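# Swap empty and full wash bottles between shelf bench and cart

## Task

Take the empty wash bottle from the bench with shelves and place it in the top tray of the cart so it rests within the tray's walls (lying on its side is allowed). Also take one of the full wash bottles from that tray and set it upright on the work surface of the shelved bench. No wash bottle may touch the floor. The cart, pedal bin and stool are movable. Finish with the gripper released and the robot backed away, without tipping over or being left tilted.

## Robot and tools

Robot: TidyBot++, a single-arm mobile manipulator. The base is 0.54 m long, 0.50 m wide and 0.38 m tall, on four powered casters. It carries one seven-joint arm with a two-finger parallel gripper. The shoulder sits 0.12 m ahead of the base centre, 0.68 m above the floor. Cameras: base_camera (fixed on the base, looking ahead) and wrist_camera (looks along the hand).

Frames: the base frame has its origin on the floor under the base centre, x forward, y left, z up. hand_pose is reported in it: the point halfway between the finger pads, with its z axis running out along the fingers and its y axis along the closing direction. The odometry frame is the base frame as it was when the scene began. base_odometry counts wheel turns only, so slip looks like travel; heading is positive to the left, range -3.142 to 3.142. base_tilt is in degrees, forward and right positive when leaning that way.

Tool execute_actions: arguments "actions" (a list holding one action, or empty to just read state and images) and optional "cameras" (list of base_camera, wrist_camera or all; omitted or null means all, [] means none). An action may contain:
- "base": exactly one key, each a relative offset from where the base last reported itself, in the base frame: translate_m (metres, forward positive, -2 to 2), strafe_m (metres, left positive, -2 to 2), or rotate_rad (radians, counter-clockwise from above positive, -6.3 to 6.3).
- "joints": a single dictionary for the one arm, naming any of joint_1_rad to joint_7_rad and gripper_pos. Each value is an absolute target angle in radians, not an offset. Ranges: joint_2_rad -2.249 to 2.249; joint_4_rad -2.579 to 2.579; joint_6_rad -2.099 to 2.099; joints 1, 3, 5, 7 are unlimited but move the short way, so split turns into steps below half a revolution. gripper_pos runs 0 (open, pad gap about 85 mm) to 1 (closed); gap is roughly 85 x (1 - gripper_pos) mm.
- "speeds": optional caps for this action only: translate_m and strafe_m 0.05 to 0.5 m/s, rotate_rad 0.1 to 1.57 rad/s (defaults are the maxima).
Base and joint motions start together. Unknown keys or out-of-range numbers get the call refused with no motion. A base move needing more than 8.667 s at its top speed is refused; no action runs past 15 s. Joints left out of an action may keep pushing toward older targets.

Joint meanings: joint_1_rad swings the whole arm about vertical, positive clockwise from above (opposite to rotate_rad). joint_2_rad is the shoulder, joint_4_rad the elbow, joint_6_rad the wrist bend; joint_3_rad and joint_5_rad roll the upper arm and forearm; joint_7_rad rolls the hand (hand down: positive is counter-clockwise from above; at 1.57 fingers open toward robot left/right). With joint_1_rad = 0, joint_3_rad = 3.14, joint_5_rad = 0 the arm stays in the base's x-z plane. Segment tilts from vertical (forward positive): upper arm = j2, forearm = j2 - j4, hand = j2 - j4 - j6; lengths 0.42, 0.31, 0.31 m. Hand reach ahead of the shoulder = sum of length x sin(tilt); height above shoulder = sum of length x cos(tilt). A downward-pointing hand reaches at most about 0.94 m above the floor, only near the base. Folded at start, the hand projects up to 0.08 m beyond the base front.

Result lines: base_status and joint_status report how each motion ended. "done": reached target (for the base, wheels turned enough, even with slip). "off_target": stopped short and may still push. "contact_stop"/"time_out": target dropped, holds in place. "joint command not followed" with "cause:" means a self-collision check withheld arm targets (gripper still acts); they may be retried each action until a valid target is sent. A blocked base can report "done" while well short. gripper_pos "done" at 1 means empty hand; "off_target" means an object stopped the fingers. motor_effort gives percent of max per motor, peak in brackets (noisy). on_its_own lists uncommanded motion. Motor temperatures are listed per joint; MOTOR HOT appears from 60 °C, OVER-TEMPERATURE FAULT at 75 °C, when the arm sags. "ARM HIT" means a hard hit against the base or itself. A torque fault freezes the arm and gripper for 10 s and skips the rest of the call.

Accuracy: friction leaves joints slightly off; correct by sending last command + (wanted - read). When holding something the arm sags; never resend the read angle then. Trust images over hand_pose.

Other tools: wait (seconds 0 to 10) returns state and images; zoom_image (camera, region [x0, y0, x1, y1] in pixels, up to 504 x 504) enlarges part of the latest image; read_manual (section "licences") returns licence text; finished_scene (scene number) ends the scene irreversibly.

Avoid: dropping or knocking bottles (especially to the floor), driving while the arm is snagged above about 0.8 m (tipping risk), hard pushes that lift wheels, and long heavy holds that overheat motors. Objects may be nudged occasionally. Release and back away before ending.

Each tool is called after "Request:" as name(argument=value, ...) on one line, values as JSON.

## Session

Request:
execute_actions(actions=[{"joints":{"joint_6_rad":0.3}}])

Scene clock: 1.43 s.
Motor temperatures (°C, as the motors report them): [28 27 25 27 32 42 42]
base_odometry: x=+0.000 y=+0.000 heading=+0.000 (m, m, rad; odometry frame)
base_tilt: forward=+0.5 right=+0.3 (deg)
base_status: not commanded
joint_positions: joint_1_rad=-0.008 joint_2_rad=-0.366 joint_3_rad=+3.102 joint_4_rad=-2.531 joint_5_rad=-0.023 joint_6_rad=+0.273 joint_7_rad=+1.590 gripper_pos=+0.000
joint_status: all done
motor_effort: joint_1_rad=-1(0) joint_2_rad=-6(7) joint_3_rad=+0(0) joint_4_rad=+19(18) joint_5_rad=+1(1) joint_6_rad=+8(8) joint_7_rad=+0(1) (%)
hand_pose: x=+0.5234 y=+0.0194 z=+0.7999 quat_wxyz=(-0.006, +0.811, +0.019, +0.585) (m; base frame)
pictures: base_camera, wrist_camera
Images, in order (width x height): base_camera 644x364, wrist_camera 644x476.

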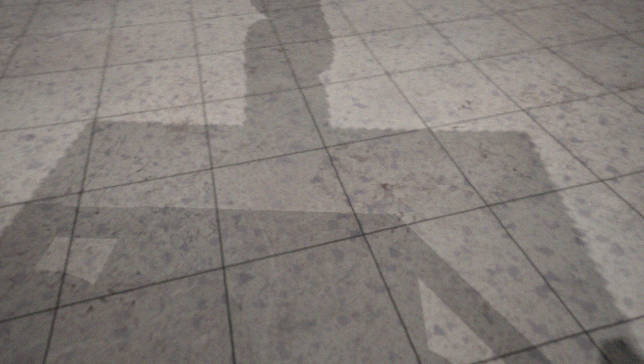

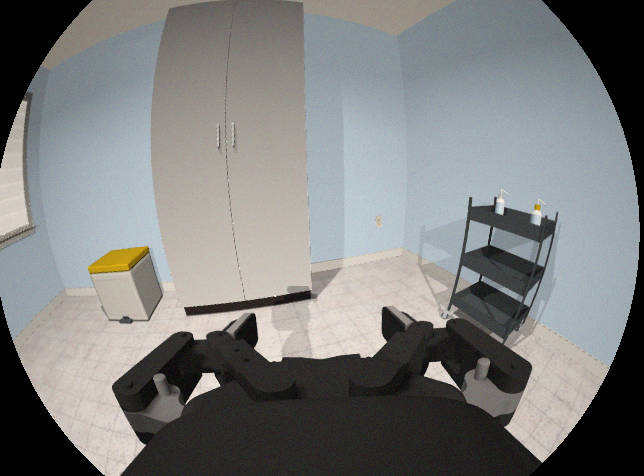

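Similar layout; bench is behind.

Request:
execute_actions(actions=[{"joints":{"joint_2_rad":-0.37,"joint_4_rad":-2.0,"joint_6_rad":-0.05,"joint_1_rad":0},"base":{"rotate_rad":-3.0}}])

Scene clock: 4.80 s.
Motor temperatures (°C, as the motors report them): [28 27 25 27 32 42 42]
base_odometry: x=+0.000 y=+0.000 heading=-2.999 (m, m, rad; odometry frame)
base_tilt: forward=+0.4 right=+0.4 (deg)
base_status: done
joint_positions: joint_1_rad=-0.008 joint_2_rad=-0.366 joint_3_rad=+3.102 joint_4_rad=-2.012 joint_5_rad=-0.023 joint_6_rad=-0.001 joint_7_rad=+1.590 gripper_pos=+0.000
joint_status: all done
motor_effort: joint_1_rad=+0(2) joint_2_rad=-9(11) joint_3_rad=+0(1) joint_4_rad=+22(21) joint_5_rad=+1(0) joint_6_rad=+8(9) joint_7_rad=+0(0) (%)
hand_pose: x=+0.5913 y=+0.0276 z=+1.0270 quat_wxyz=(-0.012, +0.733, +0.020, +0.679) (m; base frame)
pictures: base_camera, wrist_camera
Images, in order (width x height): base_camera 644x364, wrist_camera 644x476.

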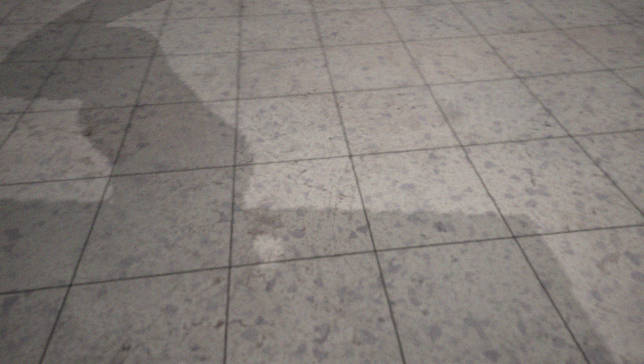

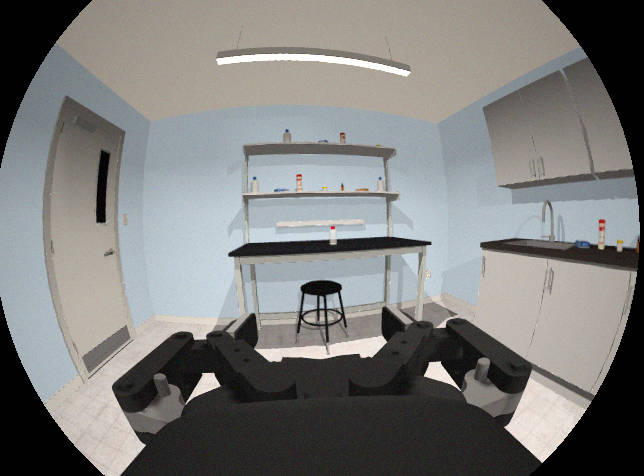

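Request:
execute_actions(actions=[{"base":{"rotate_rad":0.15}}], cameras=[])

Request:
execute_actions(actions=[{"base":{"translate_m":0.8}}])

Scene clock: 6.13 s.
Motor temperatures (°C, as the motors report them): [28 27 25 27 32 42 42]
base_odometry: x=+0.000 y=+0.000 heading=-2.850 (m, m, rad; odometry frame)
base_tilt: forward=+0.5 right=+0.4 (deg)
base_status: done
joint_positions: joint_1_rad=-0.008 joint_2_rad=-0.366 joint_3_rad=+3.100 joint_4_rad=-2.012 joint_5_rad=-0.023 joint_6_rad=-0.001 joint_7_rad=+1.590 gripper_pos=+0.000
joint_status: not commanded
motor_effort: joint_1_rad=-1(1) joint_2_rad=-9(9) joint_3_rad=+0(2) joint_4_rad=+21(21) joint_5_rad=+1(0) joint_6_rad=+8(9) joint_7_rad=+0(0) (%)
hand_pose: x=+0.5913 y=+0.0285 z=+1.0270 quat_wxyz=(-0.012, +0.733, +0.021, +0.679) (m; base frame)
pictures: none
No camera images: the call's "cameras" was empty. Leave "cameras" out to get every camera's image.

Scene clock: 9.10 s.
Motor temperatures (°C, as the motors report them): [28 27 25 27 32 42 42]
base_odometry: x=-0.767 y=-0.229 heading=-2.850 (m, m, rad; odometry frame)
base_tilt: forward=+0.5 right=+0.4 (deg)
base_status: done
joint_positions: joint_1_rad=-0.008 joint_2_rad=-0.367 joint_3_rad=+3.100 joint_4_rad=-2.011 joint_5_rad=-0.023 joint_6_rad=-0.005 joint_7_rad=+1.590 gripper_pos=+0.000
joint_status: not commanded
motor_effort: joint_1_rad=-1(0) joint_2_rad=-9(12) joint_3_rad=+0(1) joint_4_rad=+21(22) joint_5_rad=+1(1) joint_6_rad=+9(9) joint_7_rad=+0(0) (%)
hand_pose: x=+0.5908 y=+0.0285 z=+1.0265 quat_wxyz=(-0.012, +0.734, +0.021, +0.678) (m; base frame)
pictures: base_camera, wrist_camera
Images, in order (width x height): base_camera 644x364, wrist_camera 644x476.

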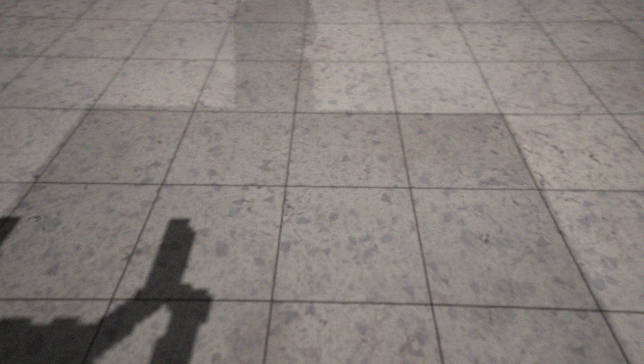

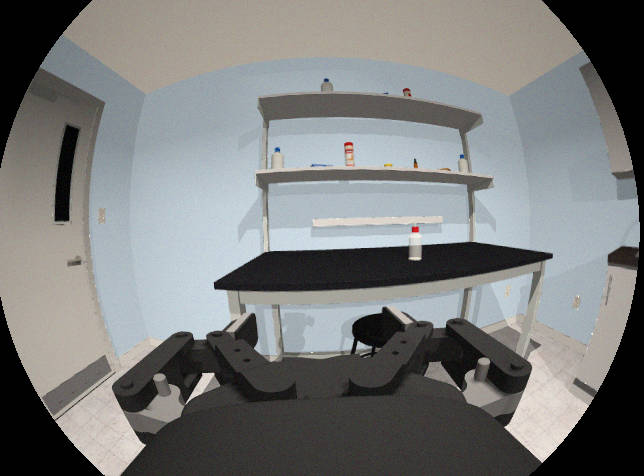

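Request:
execute_actions(actions=[{"base":{"strafe_m":-0.5},"joints":{"joint_2_rad":-0.2,"joint_4_rad":-2.06,"joint_6_rad":0.26}}], cameras=[])

Request:
execute_actions(actions=[{"base":{"translate_m":0.35}}])

Scene clock: 11.77 s.
Motor temperatures (°C, as the motors report them): [28 27 25 27 32 42 42]
base_odometry: x=-0.911 y=+0.250 heading=-2.850 (m, m, rad; odometry frame)
base_tilt: forward=+0.5 right=+0.4 (deg)
base_status: done
joint_positions: joint_1_rad=-0.008 joint_2_rad=-0.204 joint_3_rad=+3.101 joint_4_rad=-2.047 joint_5_rad=-0.023 joint_6_rad=+0.213 joint_7_rad=+1.590 gripper_pos=+0.000
joint_status: all done
motor_effort: joint_1_rad=-1(2) joint_2_rad=-14(17) joint_3_rad=+0(3) joint_4_rad=+20(23) joint_5_rad=+0(1) joint_6_rad=+8(9) joint_7_rad=+0(0) (%)
hand_pose: x=+0.6460 y=+0.0273 z=+0.9907 quat_wxyz=(-0.013, +0.728, +0.017, +0.686) (m; base frame)
pictures: none
No camera images: the call's "cameras" was empty. Leave "cameras" out to get every camera's image.

Scene clock: 13.80 s.
Motor temperatures (°C, as the motors report them): [28 27 25 27 32 42 42]
base_odometry: x=-1.246 y=+0.149 heading=-2.850 (m, m, rad; odometry frame)
base_tilt: forward=+0.4 right=+0.4 (deg)
base_status: done
joint_positions: joint_1_rad=-0.008 joint_2_rad=-0.198 joint_3_rad=+3.101 joint_4_rad=-2.048 joint_5_rad=-0.023 joint_6_rad=+0.215 joint_7_rad=+1.590 gripper_pos=+0.000
joint_status: not commanded
motor_effort: joint_1_rad=+0(0) joint_2_rad=-15(19) joint_3_rad=+0(0) joint_4_rad=+21(22) joint_5_rad=+1(0) joint_6_rad=+8(9) joint_7_rad=+0(0) (%)
hand_pose: x=+0.6479 y=+0.0273 z=+0.9877 quat_wxyz=(-0.013, +0.729, +0.017, +0.684) (m; base frame)
pictures: base_camera, wrist_camera
Images, in order (width x height): base_camera 644x364, wrist_camera 644x476.

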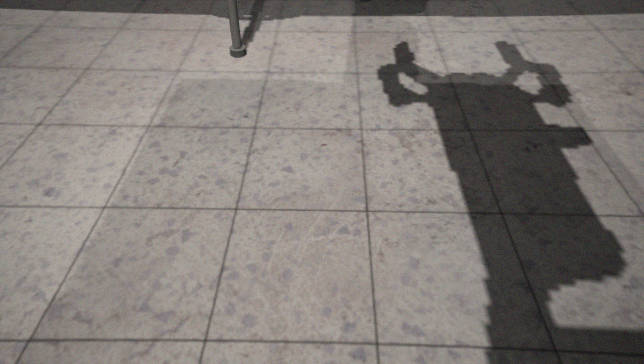

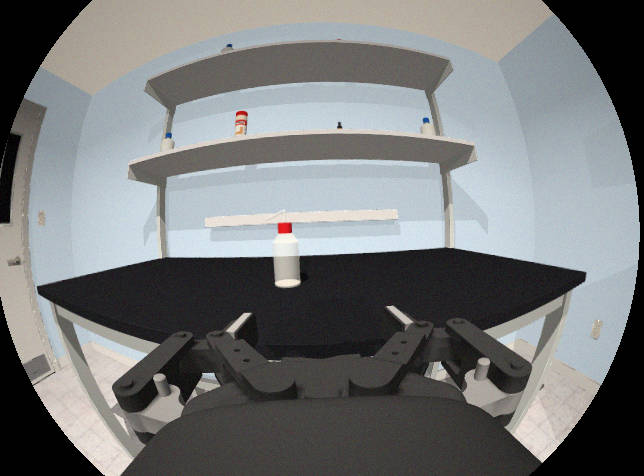

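Request:
execute_actions(actions=[{"base":{"strafe_m":0.09},"joints":{"joint_2_rad":-0.04,"joint_4_rad":-2.07,"joint_6_rad":0.49}}], cameras=[])

Request:
execute_actions(actions=[{"base":{"translate_m":0.2},"speeds":{"translate_m":0.2}}], cameras=["wrist_camera"])

Scene clock: 15.37 s.
Motor temperatures (°C, as the motors report them): [28 27 25 27 32 42 42]
base_odometry: x=-1.220 y=+0.063 heading=-2.850 (m, m, rad; odometry frame)
base_tilt: forward=+0.4 right=+0.3 (deg)
base_status: done
joint_positions: joint_1_rad=-0.008 joint_2_rad=-0.046 joint_3_rad=+3.101 joint_4_rad=-2.056 joint_5_rad=-0.023 joint_6_rad=+0.442 joint_7_rad=+1.590 gripper_pos=+0.000
joint_status: all done
motor_effort: joint_1_rad=-1(2) joint_2_rad=-20(22) joint_3_rad=+0(2) joint_4_rad=+20(21) joint_5_rad=+1(0) joint_6_rad=+9(9) joint_7_rad=+0(0) (%)
hand_pose: x=+0.6945 y=+0.0269 z=+0.9691 quat_wxyz=(-0.014, +0.706, +0.014, +0.708) (m; base frame)
pictures: none
No camera images: the call's "cameras" was empty. Leave "cameras" out to get every camera's image.

Scene clock: 17.13 s.
Motor temperatures (°C, as the motors report them): [28 27 25 27 32 42 42]
base_odometry: x=-1.412 y=+0.005 heading=-2.850 (m, m, rad; odometry frame)
base_tilt: forward=+0.5 right=+0.3 (deg)
base_status: done
joint_positions: joint_1_rad=-0.008 joint_2_rad=-0.044 joint_3_rad=+3.101 joint_4_rad=-2.057 joint_5_rad=-0.023 joint_6_rad=+0.444 joint_7_rad=+1.590 gripper_pos=+0.000
joint_status: not commanded
motor_effort: joint_1_rad=+0(1) joint_2_rad=-20(23) joint_3_rad=+0(0) joint_4_rad=+20(21) joint_5_rad=+1(1) joint_6_rad=+8(9) joint_7_rad=+0(1) (%)
hand_pose: x=+0.6947 y=+0.0269 z=+0.9684 quat_wxyz=(-0.014, +0.706, +0.014, +0.708) (m; base frame)
pictures: wrist_camera
Images, in order (width x height): wrist_camera 644x476.

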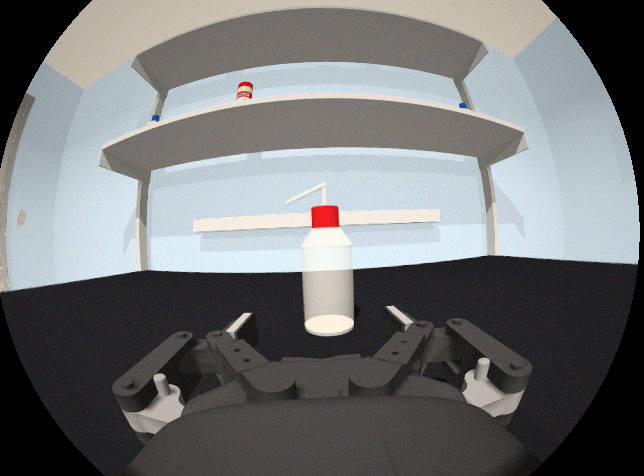

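Request:
execute_actions(actions=[{"base":{"strafe_m":-0.012},"speeds":{"strafe_m":0.05}}], cameras=[])

Request:
execute_actions(actions=[{"base":{"translate_m":0.18},"speeds":{"translate_m":0.08}}])

Scene clock: 18.03 s.
Motor temperatures (°C, as the motors report them): [28 27 25 27 32 42 42]
base_odometry: x=-1.416 y=+0.017 heading=-2.850 (m, m, rad; odometry frame)
base_tilt: forward=+0.4 right=+0.4 (deg)
base_status: done
joint_positions: joint_1_rad=-0.008 joint_2_rad=-0.044 joint_3_rad=+3.101 joint_4_rad=-2.057 joint_5_rad=-0.023 joint_6_rad=+0.444 joint_7_rad=+1.590 gripper_pos=+0.000
joint_status: not commanded
motor_effort: joint_1_rad=+0(1) joint_2_rad=-18(21) joint_3_rad=+1(2) joint_4_rad=+20(20) joint_5_rad=+1(0) joint_6_rad=+8(9) joint_7_rad=+0(0) (%)
hand_pose: x=+0.6947 y=+0.0269 z=+0.9684 quat_wxyz=(-0.014, +0.706, +0.014, +0.708) (m; base frame)
pictures: none
No camera images: the call's "cameras" was empty. Leave "cameras" out to get every camera's image.

Scene clock: 20.80 s.
Motor temperatures (°C, as the motors report them): [28 27 25 27 32 42 42]
base_odometry: x=-1.588 y=-0.035 heading=-2.850 (m, m, rad; odometry frame)
base_tilt: forward=+0.4 right=+0.3 (deg)
base_status: done
joint_positions: joint_1_rad=-0.008 joint_2_rad=-0.043 joint_3_rad=+3.101 joint_4_rad=-2.057 joint_5_rad=-0.023 joint_6_rad=+0.444 joint_7_rad=+1.590 gripper_pos=+0.000
joint_status: not commanded
motor_effort: joint_1_rad=-1(2) joint_2_rad=-20(22) joint_3_rad=+0(1) joint_4_rad=+20(21) joint_5_rad=+1(1) joint_6_rad=+8(9) joint_7_rad=+0(1) (%)
hand_pose: x=+0.6949 y=+0.0269 z=+0.9678 quat_wxyz=(-0.014, +0.707, +0.014, +0.707) (m; base frame)
pictures: base_camera, wrist_camera
Images, in order (width x height): base_camera 644x364, wrist_camera 644x476.

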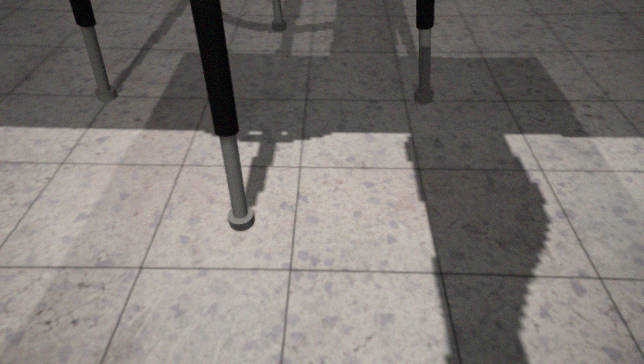

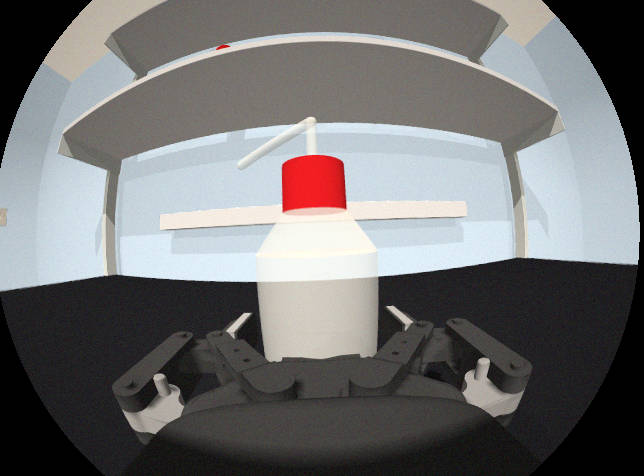

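Request:
execute_actions(actions=[{"base":{"translate_m":0.015},"joints":{"gripper_pos":0.15},"speeds":{"translate_m":0.05}}], cameras=[])

Request:
execute_actions(actions=[{"joints":{"gripper_pos":1}}], cameras=["wrist_camera"])

Scene clock: 21.77 s.
Motor temperatures (°C, as the motors report them): [28 27 25 27 32 42 42]
base_odometry: x=-1.603 y=-0.039 heading=-2.850 (m, m, rad; odometry frame)
base_tilt: forward=+0.4 right=+0.4 (deg)
base_status: done
joint_positions: joint_1_rad=-0.008 joint_2_rad=-0.043 joint_3_rad=+3.101 joint_4_rad=-2.057 joint_5_rad=-0.023 joint_6_rad=+0.445 joint_7_rad=+1.590 gripper_pos=+0.150
joint_status: all done
motor_effort: joint_1_rad=+0(1) joint_2_rad=-19(22) joint_3_rad=+0(0) joint_4_rad=+20(21) joint_5_rad=+1(1) joint_6_rad=+8(9) joint_7_rad=+0(0) (%)
hand_pose: x=+0.6950 y=+0.0269 z=+0.9676 quat_wxyz=(-0.014, +0.707, +0.014, +0.707) (m; base frame)
pictures: none
No camera images: the call's "cameras" was empty. Leave "cameras" out to get every camera's image.

Scene clock: 22.80 s.
Motor temperatures (°C, as the motors report them): [28 27 25 27 32 42 42]
base_odometry: x=-1.603 y=-0.039 heading=-2.850 (m, m, rad; odometry frame)
base_tilt: forward=+0.4 right=+0.3 (deg)
base_status: not commanded
joint_positions: joint_1_rad=-0.008 joint_2_rad=-0.043 joint_3_rad=+3.101 joint_4_rad=-2.057 joint_5_rad=-0.023 joint_6_rad=+0.445 joint_7_rad=+1.590 gripper_pos=+0.452
joint_status: gripper_pos off_target (ended at +0.452, target +1.000)
motor_effort: joint_1_rad=+0(1) joint_2_rad=-19(19) joint_3_rad=+0(0) joint_4_rad=+19(20) joint_5_rad=+1(0) joint_6_rad=+9(9) joint_7_rad=+1(0) (%)
hand_pose: x=+0.6950 y=+0.0269 z=+0.9676 quat_wxyz=(-0.014, +0.707, +0.014, +0.707) (m; base frame)
pictures: wrist_camera
Images, in order (width x height): wrist_camera 644x476.

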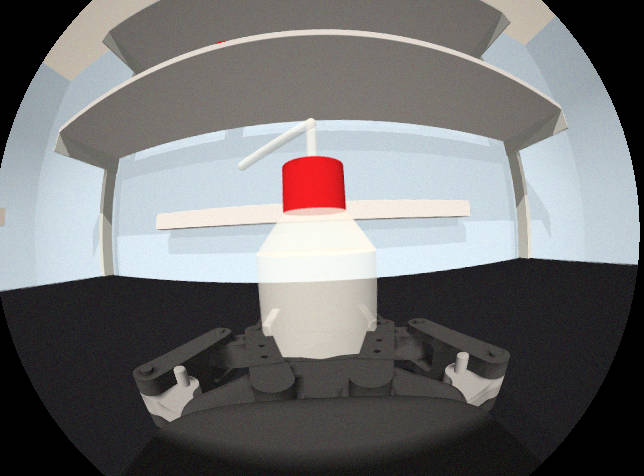

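Request:
execute_actions(actions=[{"joints":{"joint_2_rad":-0.2,"joint_6_rad":0.33}}], cameras=[])

Request:
execute_actions(actions=[{"base":{"translate_m":-0.7}}], cameras=[])

Request:
execute_actions(actions=[{"base":{"rotate_rad":3.0},"joints":{"joint_2_rad":-0.3,"joint_4_rad":-1.7,"joint_6_rad":-1.15,"joint_1_rad":-0.6},"speeds":{"rotate_rad":1.0}}], cameras=[])

Request:
execute_actions(actions=[{"base":{"translate_m":1.6},"joints":{"joint_6_rad":-0.7}}])

Scene clock: 24.27 s.
Motor temperatures (°C, as the motors report them): [28 27 25 27 32 42 42]
base_odometry: x=-1.603 y=-0.039 heading=-2.850 (m, m, rad; odometry frame)
base_tilt: forward=+0.4 right=+0.3 (deg)
base_status: not commanded
joint_positions: joint_1_rad=-0.008 joint_2_rad=-0.195 joint_3_rad=+3.101 joint_4_rad=-2.061 joint_5_rad=-0.023 joint_6_rad=+0.376 joint_7_rad=+1.590 gripper_pos=+0.452
joint_status: all done
motor_effort: joint_1_rad=-1(1) joint_2_rad=-15(22) joint_3_rad=+0(0) joint_4_rad=+21(21) joint_5_rad=+1(1) joint_6_rad=+9(10) joint_7_rad=+0(1) (%)
hand_pose: x=+0.6475 y=+0.0269 z=+1.0281 quat_wxyz=(-0.013, +0.678, +0.015, +0.735) (m; base frame)
pictures: none
No camera images: the call's "cameras" was empty. Leave "cameras" out to get every camera's image.

Scene clock: 27.17 s.
Motor temperatures (°C, as the motors report them): [28 27 25 27 32 42 42]
base_odometry: x=-0.932 y=+0.162 heading=-2.850 (m, m, rad; odometry frame)
base_tilt: forward=+0.5 right=+0.3 (deg)
base_status: done
joint_positions: joint_1_rad=-0.008 joint_2_rad=-0.195 joint_3_rad=+3.101 joint_4_rad=-2.061 joint_5_rad=-0.023 joint_6_rad=+0.372 joint_7_rad=+1.590 gripper_pos=+0.452
joint_status: not commanded
motor_effort: joint_1_rad=+0(2) joint_2_rad=-15(20) joint_3_rad=+0(3) joint_4_rad=+21(22) joint_5_rad=+0(0) joint_6_rad=+9(9) joint_7_rad=+0(0) (%)
hand_pose: x=+0.6473 y=+0.0268 z=+1.0269 quat_wxyz=(-0.013, +0.679, +0.015, +0.734) (m; base frame)
pictures: none
No camera images: the call's "cameras" was empty. Leave "cameras" out to get every camera's image.

Scene clock: 31.10 s.
Motor temperatures (°C, as the motors report them): [28 27 25 27 32 42 42]
base_odometry: x=-0.932 y=+0.162 heading=+0.150 (m, m, rad; odometry frame)
base_tilt: forward=+0.4 right=+0.3 (deg)
base_status: done
joint_positions: joint_1_rad=-0.579 joint_2_rad=-0.279 joint_3_rad=+3.101 joint_4_rad=-1.717 joint_5_rad=-0.023 joint_6_rad=-1.107 joint_7_rad=+1.590 gripper_pos=+0.452
joint_status: all done
motor_effort: joint_1_rad=-1(4) joint_2_rad=-10(17) joint_3_rad=+0(3) joint_4_rad=+19(22) joint_5_rad=+0(1) joint_6_rad=+5(8) joint_7_rad=+0(1) (%)
hand_pose: x=+0.4149 y=+0.2225 z=+0.8701 quat_wxyz=(-0.092, +0.908, +0.299, +0.279) (m; base frame)
pictures: none
No camera images: the call's "cameras" was empty. Leave "cameras" out to get every camera's image.

Scene clock: 35.67 s.
Motor temperatures (°C, as the motors report them): [28 27 25 27 32 42 42]
base_odometry: x=+0.650 y=+0.402 heading=+0.150 (m, m, rad; odometry frame)
base_tilt: forward=+0.4 right=+0.4 (deg)
base_status: done
joint_positions: joint_1_rad=-0.579 joint_2_rad=-0.289 joint_3_rad=+3.101 joint_4_rad=-1.708 joint_5_rad=-0.023 joint_6_rad=-0.730 joint_7_rad=+1.590 gripper_pos=+0.452
joint_status: all done
motor_effort: joint_1_rad=+0(2) joint_2_rad=-11(14) joint_3_rad=+0(2) joint_4_rad=+21(22) joint_5_rad=+1(0) joint_6_rad=+7(8) joint_7_rad=+0(1) (%)
hand_pose: x=+0.4812 y=+0.2690 z=+0.9627 quat_wxyz=(-0.146, +0.835, +0.274, +0.454) (m; base frame)
pictures: base_camera, wrist_camera
Images, in order (width x height): base_camera 644x364, wrist_camera 644x476.

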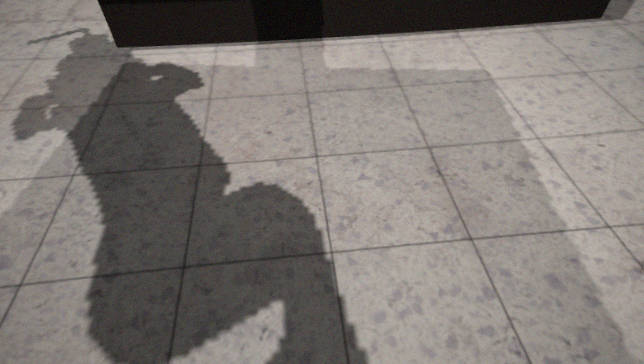

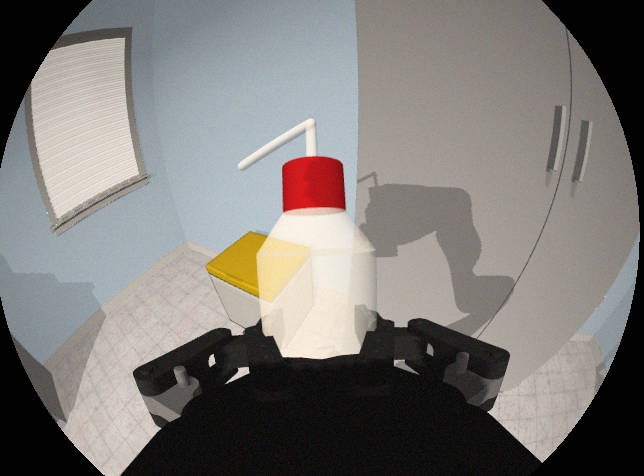

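Request:
execute_actions(actions=[{"base":{"rotate_rad":-1.43}}])

Scene clock: 38.03 s.
Motor temperatures (°C, as the motors report them): [28 27 25 27 32 42 42]
base_odometry: x=+0.650 y=+0.402 heading=-1.279 (m, m, rad; odometry frame)
base_tilt: forward=+0.4 right=+0.4 (deg)
base_status: done
joint_positions: joint_1_rad=-0.581 joint_2_rad=-0.289 joint_3_rad=+3.103 joint_4_rad=-1.708 joint_5_rad=-0.023 joint_6_rad=-0.730 joint_7_rad=+1.590 gripper_pos=+0.452
joint_status: not commanded
motor_effort: joint_1_rad=+0(2) joint_2_rad=-12(14) joint_3_rad=+0(2) joint_4_rad=+21(21) joint_5_rad=+1(1) joint_6_rad=+7(8) joint_7_rad=+0(1) (%)
hand_pose: x=+0.4813 y=+0.2689 z=+0.9627 quat_wxyz=(-0.146, +0.835, +0.274, +0.454) (m; base frame)
pictures: base_camera, wrist_camera
Images, in order (width x height): base_camera 644x364, wrist_camera 644x476.

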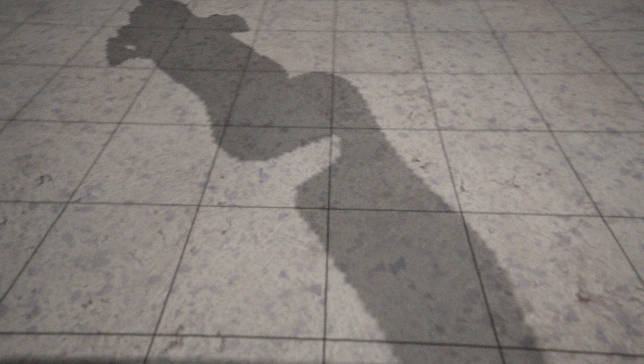

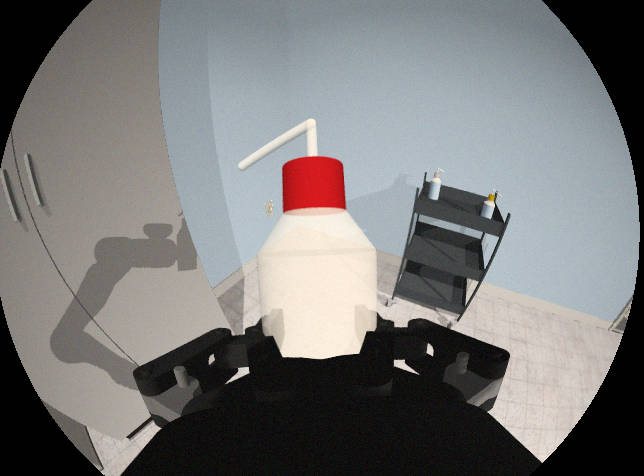

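Request:
execute_actions(actions=[{"base":{"translate_m":0.9}}])

Scene clock: 41.50 s.
Motor temperatures (°C, as the motors report them): [28 27 25 27 32 42 42]
base_odometry: x=+0.908 y=-0.460 heading=-1.280 (m, m, rad; odometry frame)
base_tilt: forward=+0.4 right=+0.4 (deg)
base_status: done
joint_positions: joint_1_rad=-0.581 joint_2_rad=-0.292 joint_3_rad=+3.103 joint_4_rad=-1.708 joint_5_rad=-0.023 joint_6_rad=-0.730 joint_7_rad=+1.590 gripper_pos=+0.452
joint_status: not commanded
motor_effort: joint_1_rad=+0(0) joint_2_rad=-11(15) joint_3_rad=+0(2) joint_4_rad=+21(21) joint_5_rad=+1(1) joint_6_rad=+8(8) joint_7_rad=+0(1) (%)
hand_pose: x=+0.4808 y=+0.2685 z=+0.9638 quat_wxyz=(-0.147, +0.835, +0.274, +0.455) (m; base frame)
pictures: base_camera, wrist_camera
Images, in order (width x height): base_camera 644x364, wrist_camera 644x476.

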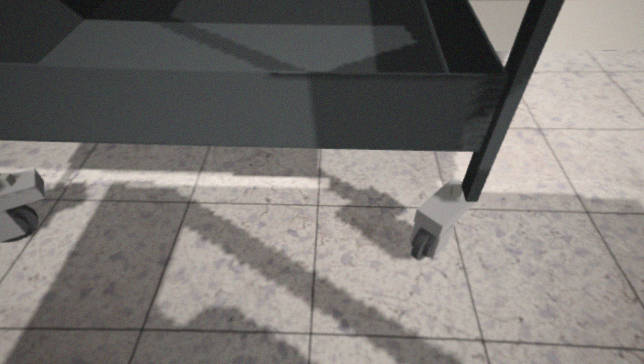

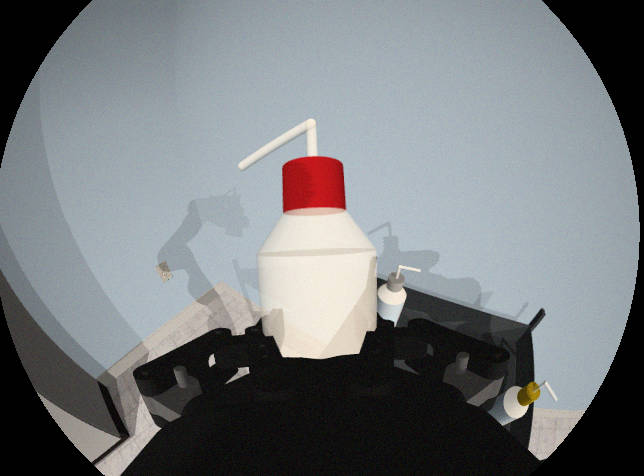

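Request:
execute_actions(actions=[{"base":{"strafe_m":0.12},"joints":{"joint_6_rad":-0.5,"joint_1_rad":0.03,"joint_2_rad":-0.3,"joint_4_rad":-1.8}}], cameras=[])

Request:
execute_actions(actions=[{"base":{"translate_m":0.07},"joints":{"joint_2_rad":-0.2,"joint_4_rad":-2.17,"joint_6_rad":-0.1},"speeds":{"translate_m":0.1}}], cameras=[])

Request:
execute_actions(actions=[{"joints":{"joint_2_rad":0.05,"joint_4_rad":-2.42,"joint_6_rad":0.5}}])

Scene clock: 43.77 s.
Motor temperatures (°C, as the motors report them): [28 27 25 27 32 42 42]
base_odometry: x=+1.023 y=-0.426 heading=-1.280 (m, m, rad; odometry frame)
base_tilt: forward=+0.4 right=+0.3 (deg)
base_status: done
joint_positions: joint_1_rad=+0.007 joint_2_rad=-0.292 joint_3_rad=+3.102 joint_4_rad=-1.785 joint_5_rad=-0.023 joint_6_rad=-0.551 joint_7_rad=+1.590 gripper_pos=+0.452
joint_status: all done
motor_effort: joint_1_rad=+0(1) joint_2_rad=-11(13) joint_3_rad=+0(3) joint_4_rad=+21(21) joint_5_rad=+0(0) joint_6_rad=+8(7) joint_7_rad=+0(0) (%)
hand_pose: x=+0.5876 y=+0.0227 z=+0.9671 quat_wxyz=(-0.008, +0.853, +0.019, +0.522) (m; base frame)
pictures: none
No camera images: the call's "cameras" was empty. Leave "cameras" out to get every camera's image.

Scene clock: 45.30 s.
Motor temperatures (°C, as the motors report them): [28 27 25 27 32 42 42]
base_odometry: x=+1.043 y=-0.493 heading=-1.280 (m, m, rad; odometry frame)
base_tilt: forward=+0.4 right=+0.4 (deg)
base_status: done
joint_positions: joint_1_rad=+0.007 joint_2_rad=-0.208 joint_3_rad=+3.102 joint_4_rad=-2.162 joint_5_rad=-0.023 joint_6_rad=-0.150 joint_7_rad=+1.590 gripper_pos=+0.452
joint_status: all done
motor_effort: joint_1_rad=-1(1) joint_2_rad=-14(18) joint_3_rad=+0(1) joint_4_rad=+20(22) joint_5_rad=+1(0) joint_6_rad=+8(8) joint_7_rad=+0(0) (%)
hand_pose: x=+0.5910 y=+0.0183 z=+0.8173 quat_wxyz=(-0.007, +0.868, +0.015, +0.495) (m; base frame)
pictures: none
No camera images: the call's "cameras" was empty. Leave "cameras" out to get every camera's image.

Scene clock: 46.63 s.
Motor temperatures (°C, as the motors report them): [28 27 25 27 32 42 42]
base_odometry: x=+1.043 y=-0.493 heading=-1.280 (m, m, rad; odometry frame)
base_tilt: forward=+0.5 right=+0.4 (deg)
base_status: not commanded
joint_positions: joint_1_rad=+0.007 joint_2_rad=+0.045 joint_3_rad=+3.102 joint_4_rad=-2.412 joint_5_rad=-0.023 joint_6_rad=+0.452 joint_7_rad=+1.590 gripper_pos=+0.452
joint_status: all done
motor_effort: joint_1_rad=-1(0) joint_2_rad=-18(20) joint_3_rad=-1(0) joint_4_rad=+16(21) joint_5_rad=+1(0) joint_6_rad=+8(8) joint_7_rad=+0(0) (%)
hand_pose: x=+0.6186 y=+0.0142 z=+0.7279 quat_wxyz=(-0.006, +0.843, +0.010, +0.538) (m; base frame)
pictures: base_camera, wrist_camera
Images, in order (width x height): base_camera 644x364, wrist_camera 644x476.

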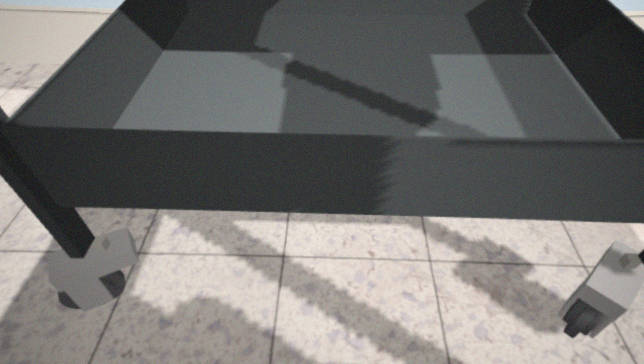

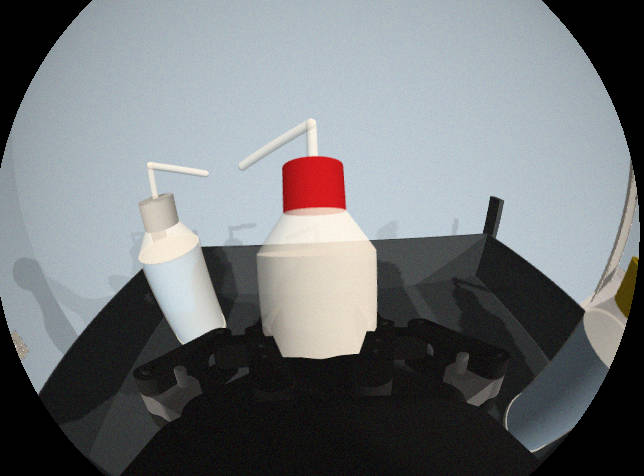

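Request:
execute_actions(actions=[{"joints":{"joint_2_rad":0.12,"joint_4_rad":-2.46,"joint_6_rad":0.68}}], cameras=[])

Request:
execute_actions(actions=[{"joints":{"gripper_pos":0}}], cameras=["wrist_camera"])

Scene clock: 47.77 s.
Motor temperatures (°C, as the motors report them): [28 27 25 27 32 42 42]
base_odometry: x=+1.043 y=-0.493 heading=-1.280 (m, m, rad; odometry frame)
base_tilt: forward=+0.5 right=+0.3 (deg)
base_status: not commanded
joint_positions: joint_1_rad=+0.007 joint_2_rad=+0.109 joint_3_rad=+3.102 joint_4_rad=-2.448 joint_5_rad=-0.023 joint_6_rad=+0.634 joint_7_rad=+1.590 gripper_pos=+0.452
joint_status: all done
motor_effort: joint_1_rad=-1(0) joint_2_rad=-19(21) joint_3_rad=-1(1) joint_4_rad=+14(17) joint_5_rad=+0(1) joint_6_rad=+8(8) joint_7_rad=+1(1) (%)
hand_pose: x=+0.6300 y=+0.0132 z=+0.7306 quat_wxyz=(-0.005, +0.820, +0.008, +0.572) (m; base frame)
pictures: none
No camera images: the call's "cameras" was empty. Leave "cameras" out to get every camera's image.

Scene clock: 48.87 s.
Motor temperatures (°C, as the motors report them): [28 27 25 27 32 42 42]
base_odometry: x=+1.043 y=-0.493 heading=-1.280 (m, m, rad; odometry frame)
base_tilt: forward=+0.4 right=+0.4 (deg)
base_status: not commanded
joint_positions: joint_1_rad=+0.007 joint_2_rad=+0.109 joint_3_rad=+3.102 joint_4_rad=-2.448 joint_5_rad=-0.023 joint_6_rad=+0.634 joint_7_rad=+1.590 gripper_pos=+0.000
joint_status: all done
motor_effort: joint_1_rad=-1(1) joint_2_rad=-19(20) joint_3_rad=-1(1) joint_4_rad=+14(15) joint_5_rad=+1(1) joint_6_rad=+8(8) joint_7_rad=+0(0) (%)
hand_pose: x=+0.6300 y=+0.0132 z=+0.7306 quat_wxyz=(-0.005, +0.820, +0.008, +0.572) (m; base frame)
pictures: wrist_camera
Images, in order (width x height): wrist_camera 644x476.

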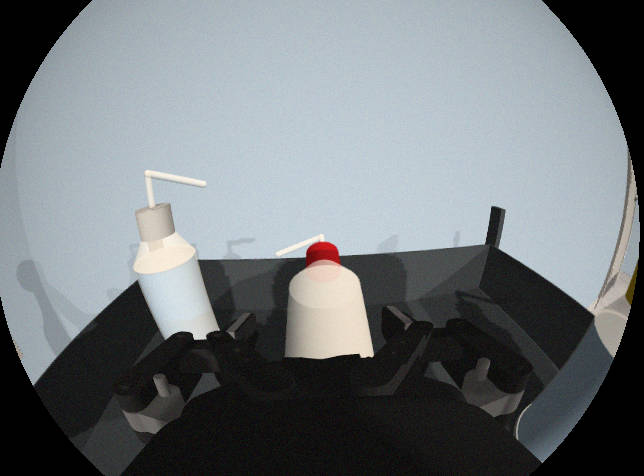

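Request:
execute_actions(actions=[{"base":{"translate_m":-0.12},"joints":{"joint_2_rad":-0.1,"joint_4_rad":-2.2,"joint_6_rad":0.1},"speeds":{"translate_m":0.1}}], cameras=["wrist_camera"])

Scene clock: 51.07 s.
Motor temperatures (°C, as the motors report them): [28 27 25 27 32 42 42]
base_odometry: x=+1.009 y=-0.378 heading=-1.280 (m, m, rad; odometry frame)
base_tilt: forward=+0.4 right=+0.3 (deg)
base_status: done
joint_positions: joint_1_rad=+0.007 joint_2_rad=-0.094 joint_3_rad=+3.102 joint_4_rad=-2.212 joint_5_rad=-0.023 joint_6_rad=+0.146 joint_7_rad=+1.590 gripper_pos=+0.000
joint_status: all done
motor_effort: joint_1_rad=+0(1) joint_2_rad=-17(22) joint_3_rad=-1(0) joint_4_rad=+19(19) joint_5_rad=+0(1) joint_6_rad=+8(8) joint_7_rad=-1(0) (%)
hand_pose: x=+0.6339 y=+0.0173 z=+0.8154 quat_wxyz=(-0.007, +0.834, +0.012, +0.552) (m; base frame)
pictures: wrist_camera
Images, in order (width x height): wrist_camera 644x476.

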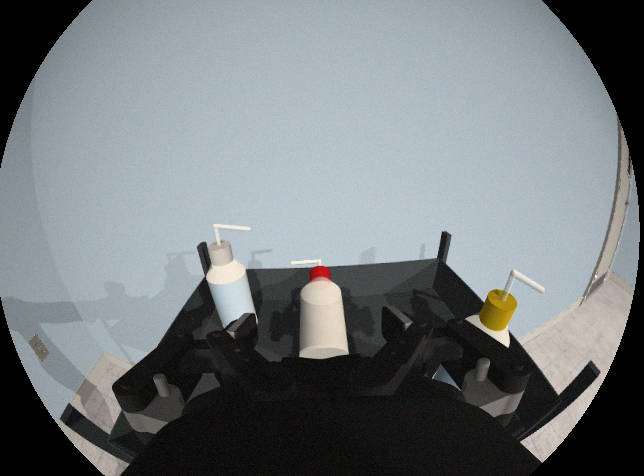

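Request:
execute_actions(actions=[{"base":{"strafe_m":0.17},"speeds":{"strafe_m":0.1}}], cameras=[])

Request:
execute_actions(actions=[{"base":{"translate_m":0.06},"joints":{"joint_2_rad":0.08,"joint_4_rad":-2.42,"joint_6_rad":0.65},"speeds":{"translate_m":0.05}}])

Scene clock: 53.80 s.
Motor temperatures (°C, as the motors report them): [28 27 25 27 32 42 42]
base_odometry: x=+1.172 y=-0.329 heading=-1.280 (m, m, rad; odometry frame)
base_tilt: forward=+0.4 right=+0.3 (deg)
base_status: done
joint_positions: joint_1_rad=+0.010 joint_2_rad=-0.094 joint_3_rad=+3.102 joint_4_rad=-2.212 joint_5_rad=-0.023 joint_6_rad=+0.146 joint_7_rad=+1.590 gripper_pos=+0.000
joint_status: not commanded
motor_effort: joint_1_rad=+0(2) joint_2_rad=-17(17) joint_3_rad=-1(3) joint_4_rad=+18(19) joint_5_rad=+0(1) joint_6_rad=+8(8) joint_7_rad=+0(1) (%)
hand_pose: x=+0.6340 y=+0.0160 z=+0.8154 quat_wxyz=(-0.006, +0.834, +0.011, +0.552) (m; base frame)
pictures: none
No camera images: the call's "cameras" was empty. Leave "cameras" out to get every camera's image.

Scene clock: 55.47 s.
Motor temperatures (°C, as the motors report them): [28 27 25 27 32 42 42]
base_odometry: x=+1.189 y=-0.386 heading=-1.279 (m, m, rad; odometry frame)
base_tilt: forward=+0.5 right=+0.4 (deg)
base_status: done
joint_positions: joint_1_rad=+0.013 joint_2_rad=+0.065 joint_3_rad=+3.102 joint_4_rad=-2.404 joint_5_rad=-0.023 joint_6_rad=+0.607 joint_7_rad=+1.590 gripper_pos=+0.000
joint_status: all done
motor_effort: joint_1_rad=+0(3) joint_2_rad=-18(21) joint_3_rad=-1(3) joint_4_rad=+15(20) joint_5_rad=+1(2) joint_6_rad=+8(8) joint_7_rad=+0(1) (%)
hand_pose: x=+0.6398 y=+0.0104 z=+0.7665 quat_wxyz=(-0.003, +0.802, +0.006, +0.597) (m; base frame)
pictures: base_camera, wrist_camera
Images, in order (width x height): base_camera 644x364, wrist_camera 644x476.

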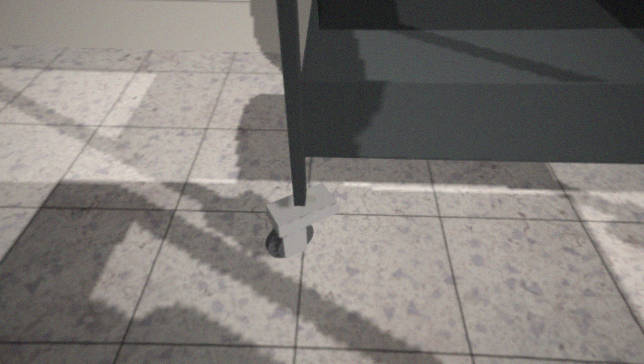

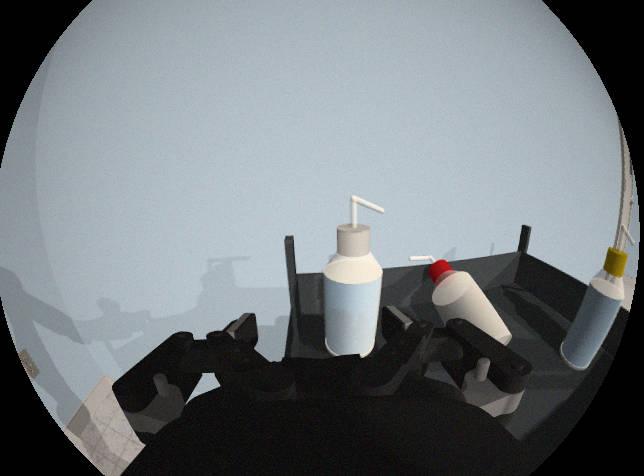

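Request:
execute_actions(actions=[{"base":{"strafe_m":-0.04},"joints":{"joint_2_rad":0.13,"joint_4_rad":-2.47,"joint_6_rad":0.68},"speeds":{"strafe_m":0.05}}], cameras=[])

Request:
execute_actions(actions=[{"base":{"translate_m":0.08},"speeds":{"translate_m":0.05}}])

Scene clock: 57.37 s.
Motor temperatures (°C, as the motors report them): [28 27 25 27 32 42 42]
base_odometry: x=+1.151 y=-0.398 heading=-1.279 (m, m, rad; odometry frame)
base_tilt: forward=+0.5 right=+0.4 (deg)
base_status: done
joint_positions: joint_1_rad=+0.008 joint_2_rad=+0.107 joint_3_rad=+3.076 joint_4_rad=-2.453 joint_5_rad=-0.022 joint_6_rad=+0.647 joint_7_rad=+1.590 gripper_pos=+0.000
joint_status: all done
motor_effort: joint_1_rad=+4(8) joint_2_rad=-17(22) joint_3_rad=+4(8) joint_4_rad=+14(16) joint_5_rad=-2(4) joint_6_rad=+7(9) joint_7_rad=+0(2) (%)
hand_pose: x=+0.6285 y=+0.0265 z=+0.7333 quat_wxyz=(-0.014, +0.817, +0.019, +0.576) (m; base frame)
pictures: none
No camera images: the call's "cameras" was empty. Leave "cameras" out to get every camera's image.

Scene clock: 59.43 s.
Motor temperatures (°C, as the motors report them): [28 27 25 27 32 42 42]
base_odometry: x=+1.174 y=-0.475 heading=-1.279 (m, m, rad; odometry frame)
base_tilt: forward=+0.4 right=+0.3 (deg)
base_status: done
joint_positions: joint_1_rad=+0.008 joint_2_rad=+0.108 joint_3_rad=+3.076 joint_4_rad=-2.456 joint_5_rad=-0.022 joint_6_rad=+0.649 joint_7_rad=+1.590 gripper_pos=+0.000
joint_status: not commanded
motor_effort: joint_1_rad=+3(5) joint_2_rad=-15(19) joint_3_rad=+3(5) joint_4_rad=+12(15) joint_5_rad=-2(2) joint_6_rad=+6(8) joint_7_rad=+0(1) (%)
hand_pose: x=+0.6276 y=+0.0263 z=+0.7322 quat_wxyz=(-0.014, +0.817, +0.018, +0.576) (m; base frame)
pictures: base_camera, wrist_camera
Images, in order (width x height): base_camera 644x364, wrist_camera 644x476.

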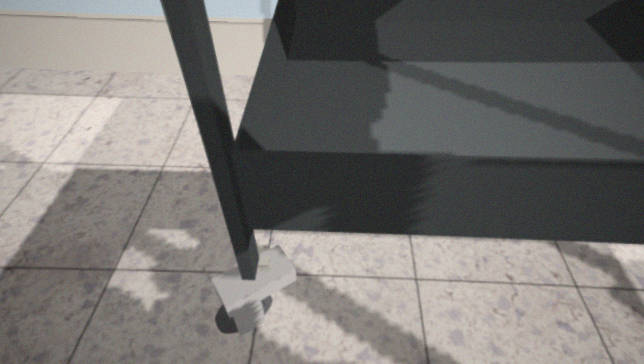

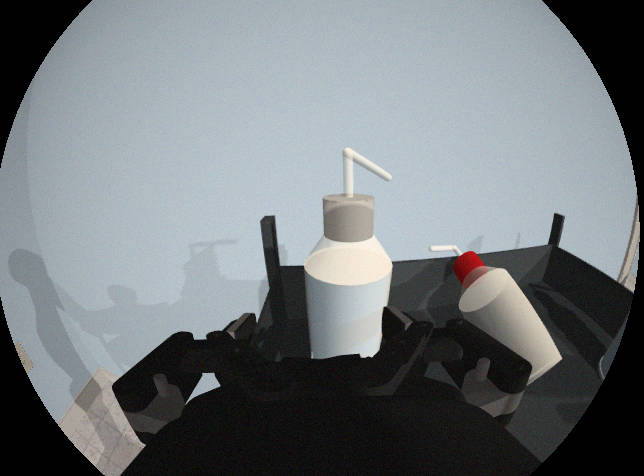

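Request:
execute_actions(actions=[{"base":{"translate_m":-0.04},"joints":{"joint_2_rad":0.05,"joint_4_rad":-2.4,"joint_6_rad":0.63},"speeds":{"translate_m":0.05}}], cameras=["wrist_camera"])

Request:
execute_actions(actions=[{"joints":{"gripper_pos":0.2},"base":{"strafe_m":-0.012},"speeds":{"strafe_m":0.05}}], cameras=["wrist_camera"])

Scene clock: 61.40 s.
Motor temperatures (°C, as the motors report them): [28 27 25 27 32 42 42]
base_odometry: x=+1.163 y=-0.436 heading=-1.279 (m, m, rad; odometry frame)
base_tilt: forward=+0.4 right=+0.4 (deg)
base_status: done
joint_positions: joint_1_rad=+0.011 joint_2_rad=+0.060 joint_3_rad=+3.087 joint_4_rad=-2.410 joint_5_rad=-0.022 joint_6_rad=+0.650 joint_7_rad=+1.590 gripper_pos=+0.000
joint_status: all done
motor_effort: joint_1_rad=+0(5) joint_2_rad=-19(23) joint_3_rad=-1(4) joint_4_rad=+16(16) joint_5_rad=+1(2) joint_6_rad=+8(10) joint_7_rad=+0(1) (%)
hand_pose: x=+0.6405 y=+0.0196 z=+0.7792 quat_wxyz=(-0.009, +0.789, +0.013, +0.614) (m; base frame)
pictures: wrist_camera
Images, in order (width x height): wrist_camera 644x476.

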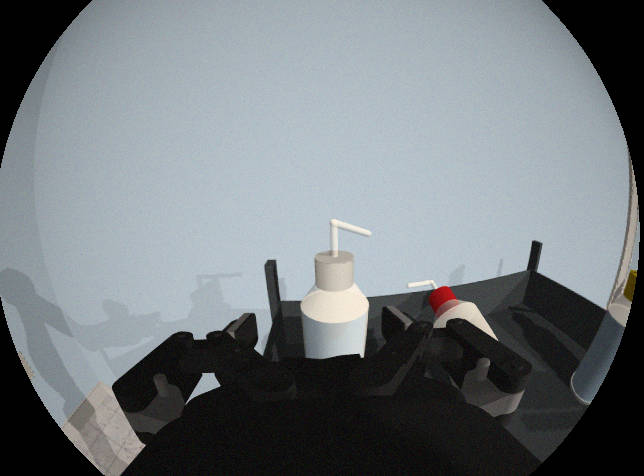

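Scene clock: 62.03 s.
Motor temperatures (°C, as the motors report them): [28 27 25 27 32 42 42]
base_odometry: x=+1.151 y=-0.440 heading=-1.279 (m, m, rad; odometry frame)
base_tilt: forward=+0.4 right=+0.3 (deg)
base_status: done
joint_positions: joint_1_rad=+0.012 joint_2_rad=+0.060 joint_3_rad=+3.088 joint_4_rad=-2.410 joint_5_rad=-0.022 joint_6_rad=+0.650 joint_7_rad=+1.590 gripper_pos=+0.200
joint_status: all done
motor_effort: joint_1_rad=+0(2) joint_2_rad=-19(20) joint_3_rad=+0(1) joint_4_rad=+15(15) joint_5_rad=+0(0) joint_6_rad=+8(9) joint_7_rad=+0(0) (%)
hand_pose: x=+0.6406 y=+0.0184 z=+0.7791 quat_wxyz=(-0.008, +0.789, +0.012, +0.614) (m; base frame)
pictures: wrist_camera
Images, in order (width x height): wrist_camera 644x476.

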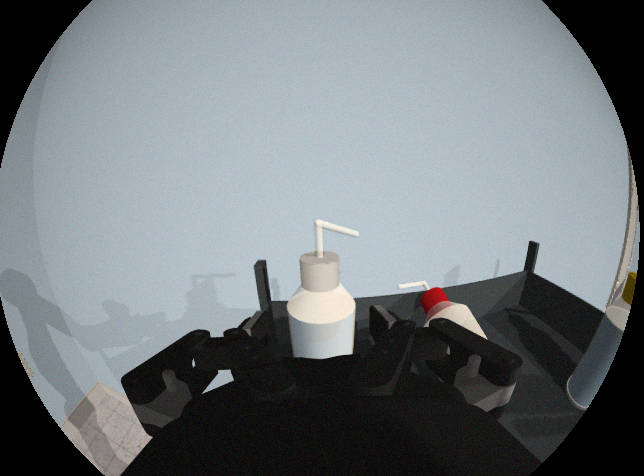

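Request:
execute_actions(actions=[{"joints":{"joint_2_rad":0.13,"joint_4_rad":-2.48,"joint_6_rad":0.68,"joint_3_rad":3.14}}], cameras=["wrist_camera"])

Request:
execute_actions(actions=[{"base":{"translate_m":0.07},"speeds":{"translate_m":0.05}}], cameras=["wrist_camera"])

Scene clock: 63.20 s.
Motor temperatures (°C, as the motors report them): [28 27 25 27 32 42 42]
base_odometry: x=+1.151 y=-0.440 heading=-1.279 (m, m, rad; odometry frame)
base_tilt: forward=+0.4 right=+0.3 (deg)
base_status: not commanded
joint_positions: joint_1_rad=+0.012 joint_2_rad=+0.123 joint_3_rad=+3.123 joint_4_rad=-2.475 joint_5_rad=-0.022 joint_6_rad=+0.650 joint_7_rad=+1.590 gripper_pos=+0.200
joint_status: all done
motor_effort: joint_1_rad=-1(0) joint_2_rad=-19(23) joint_3_rad=+0(1) joint_4_rad=+14(15) joint_5_rad=+1(1) joint_6_rad=+8(9) joint_7_rad=+0(0) (%)
hand_pose: x=+0.6222 y=+0.0004 z=+0.7157 quat_wxyz=(+0.003, +0.827, -0.001, +0.562) (m; base frame)
pictures: wrist_camera
Images, in order (width x height): wrist_camera 644x476.

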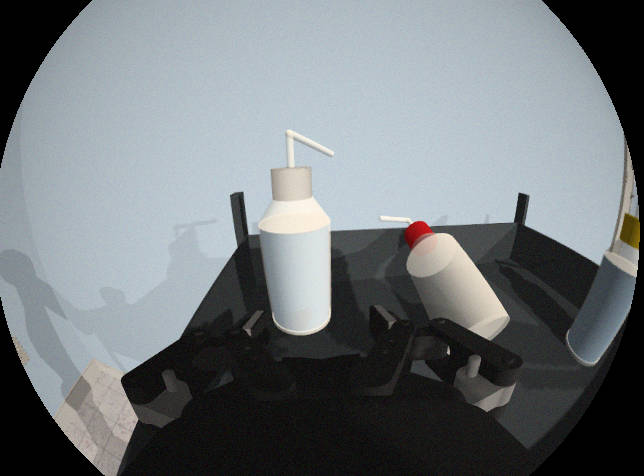

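Scene clock: 65.07 s.
Motor temperatures (°C, as the motors report them): [28 27 25 27 32 42 42]
base_odometry: x=+1.171 y=-0.507 heading=-1.279 (m, m, rad; odometry frame)
base_tilt: forward=+0.4 right=+0.3 (deg)
base_status: done
joint_positions: joint_1_rad=+0.012 joint_2_rad=+0.123 joint_3_rad=+3.123 joint_4_rad=-2.475 joint_5_rad=-0.022 joint_6_rad=+0.650 joint_7_rad=+1.590 gripper_pos=+0.200
joint_status: not commanded
motor_effort: joint_1_rad=+0(1) joint_2_rad=-19(21) joint_3_rad=+0(0) joint_4_rad=+14(14) joint_5_rad=+0(0) joint_6_rad=+8(8) joint_7_rad=+0(0) (%)
hand_pose: x=+0.6222 y=+0.0004 z=+0.7156 quat_wxyz=(+0.003, +0.827, -0.001, +0.562) (m; base frame)
pictures: wrist_camera
Images, in order (width x height): wrist_camera 644x476.

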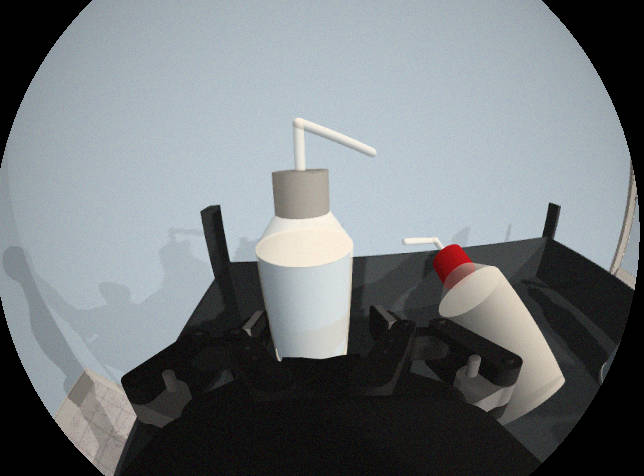

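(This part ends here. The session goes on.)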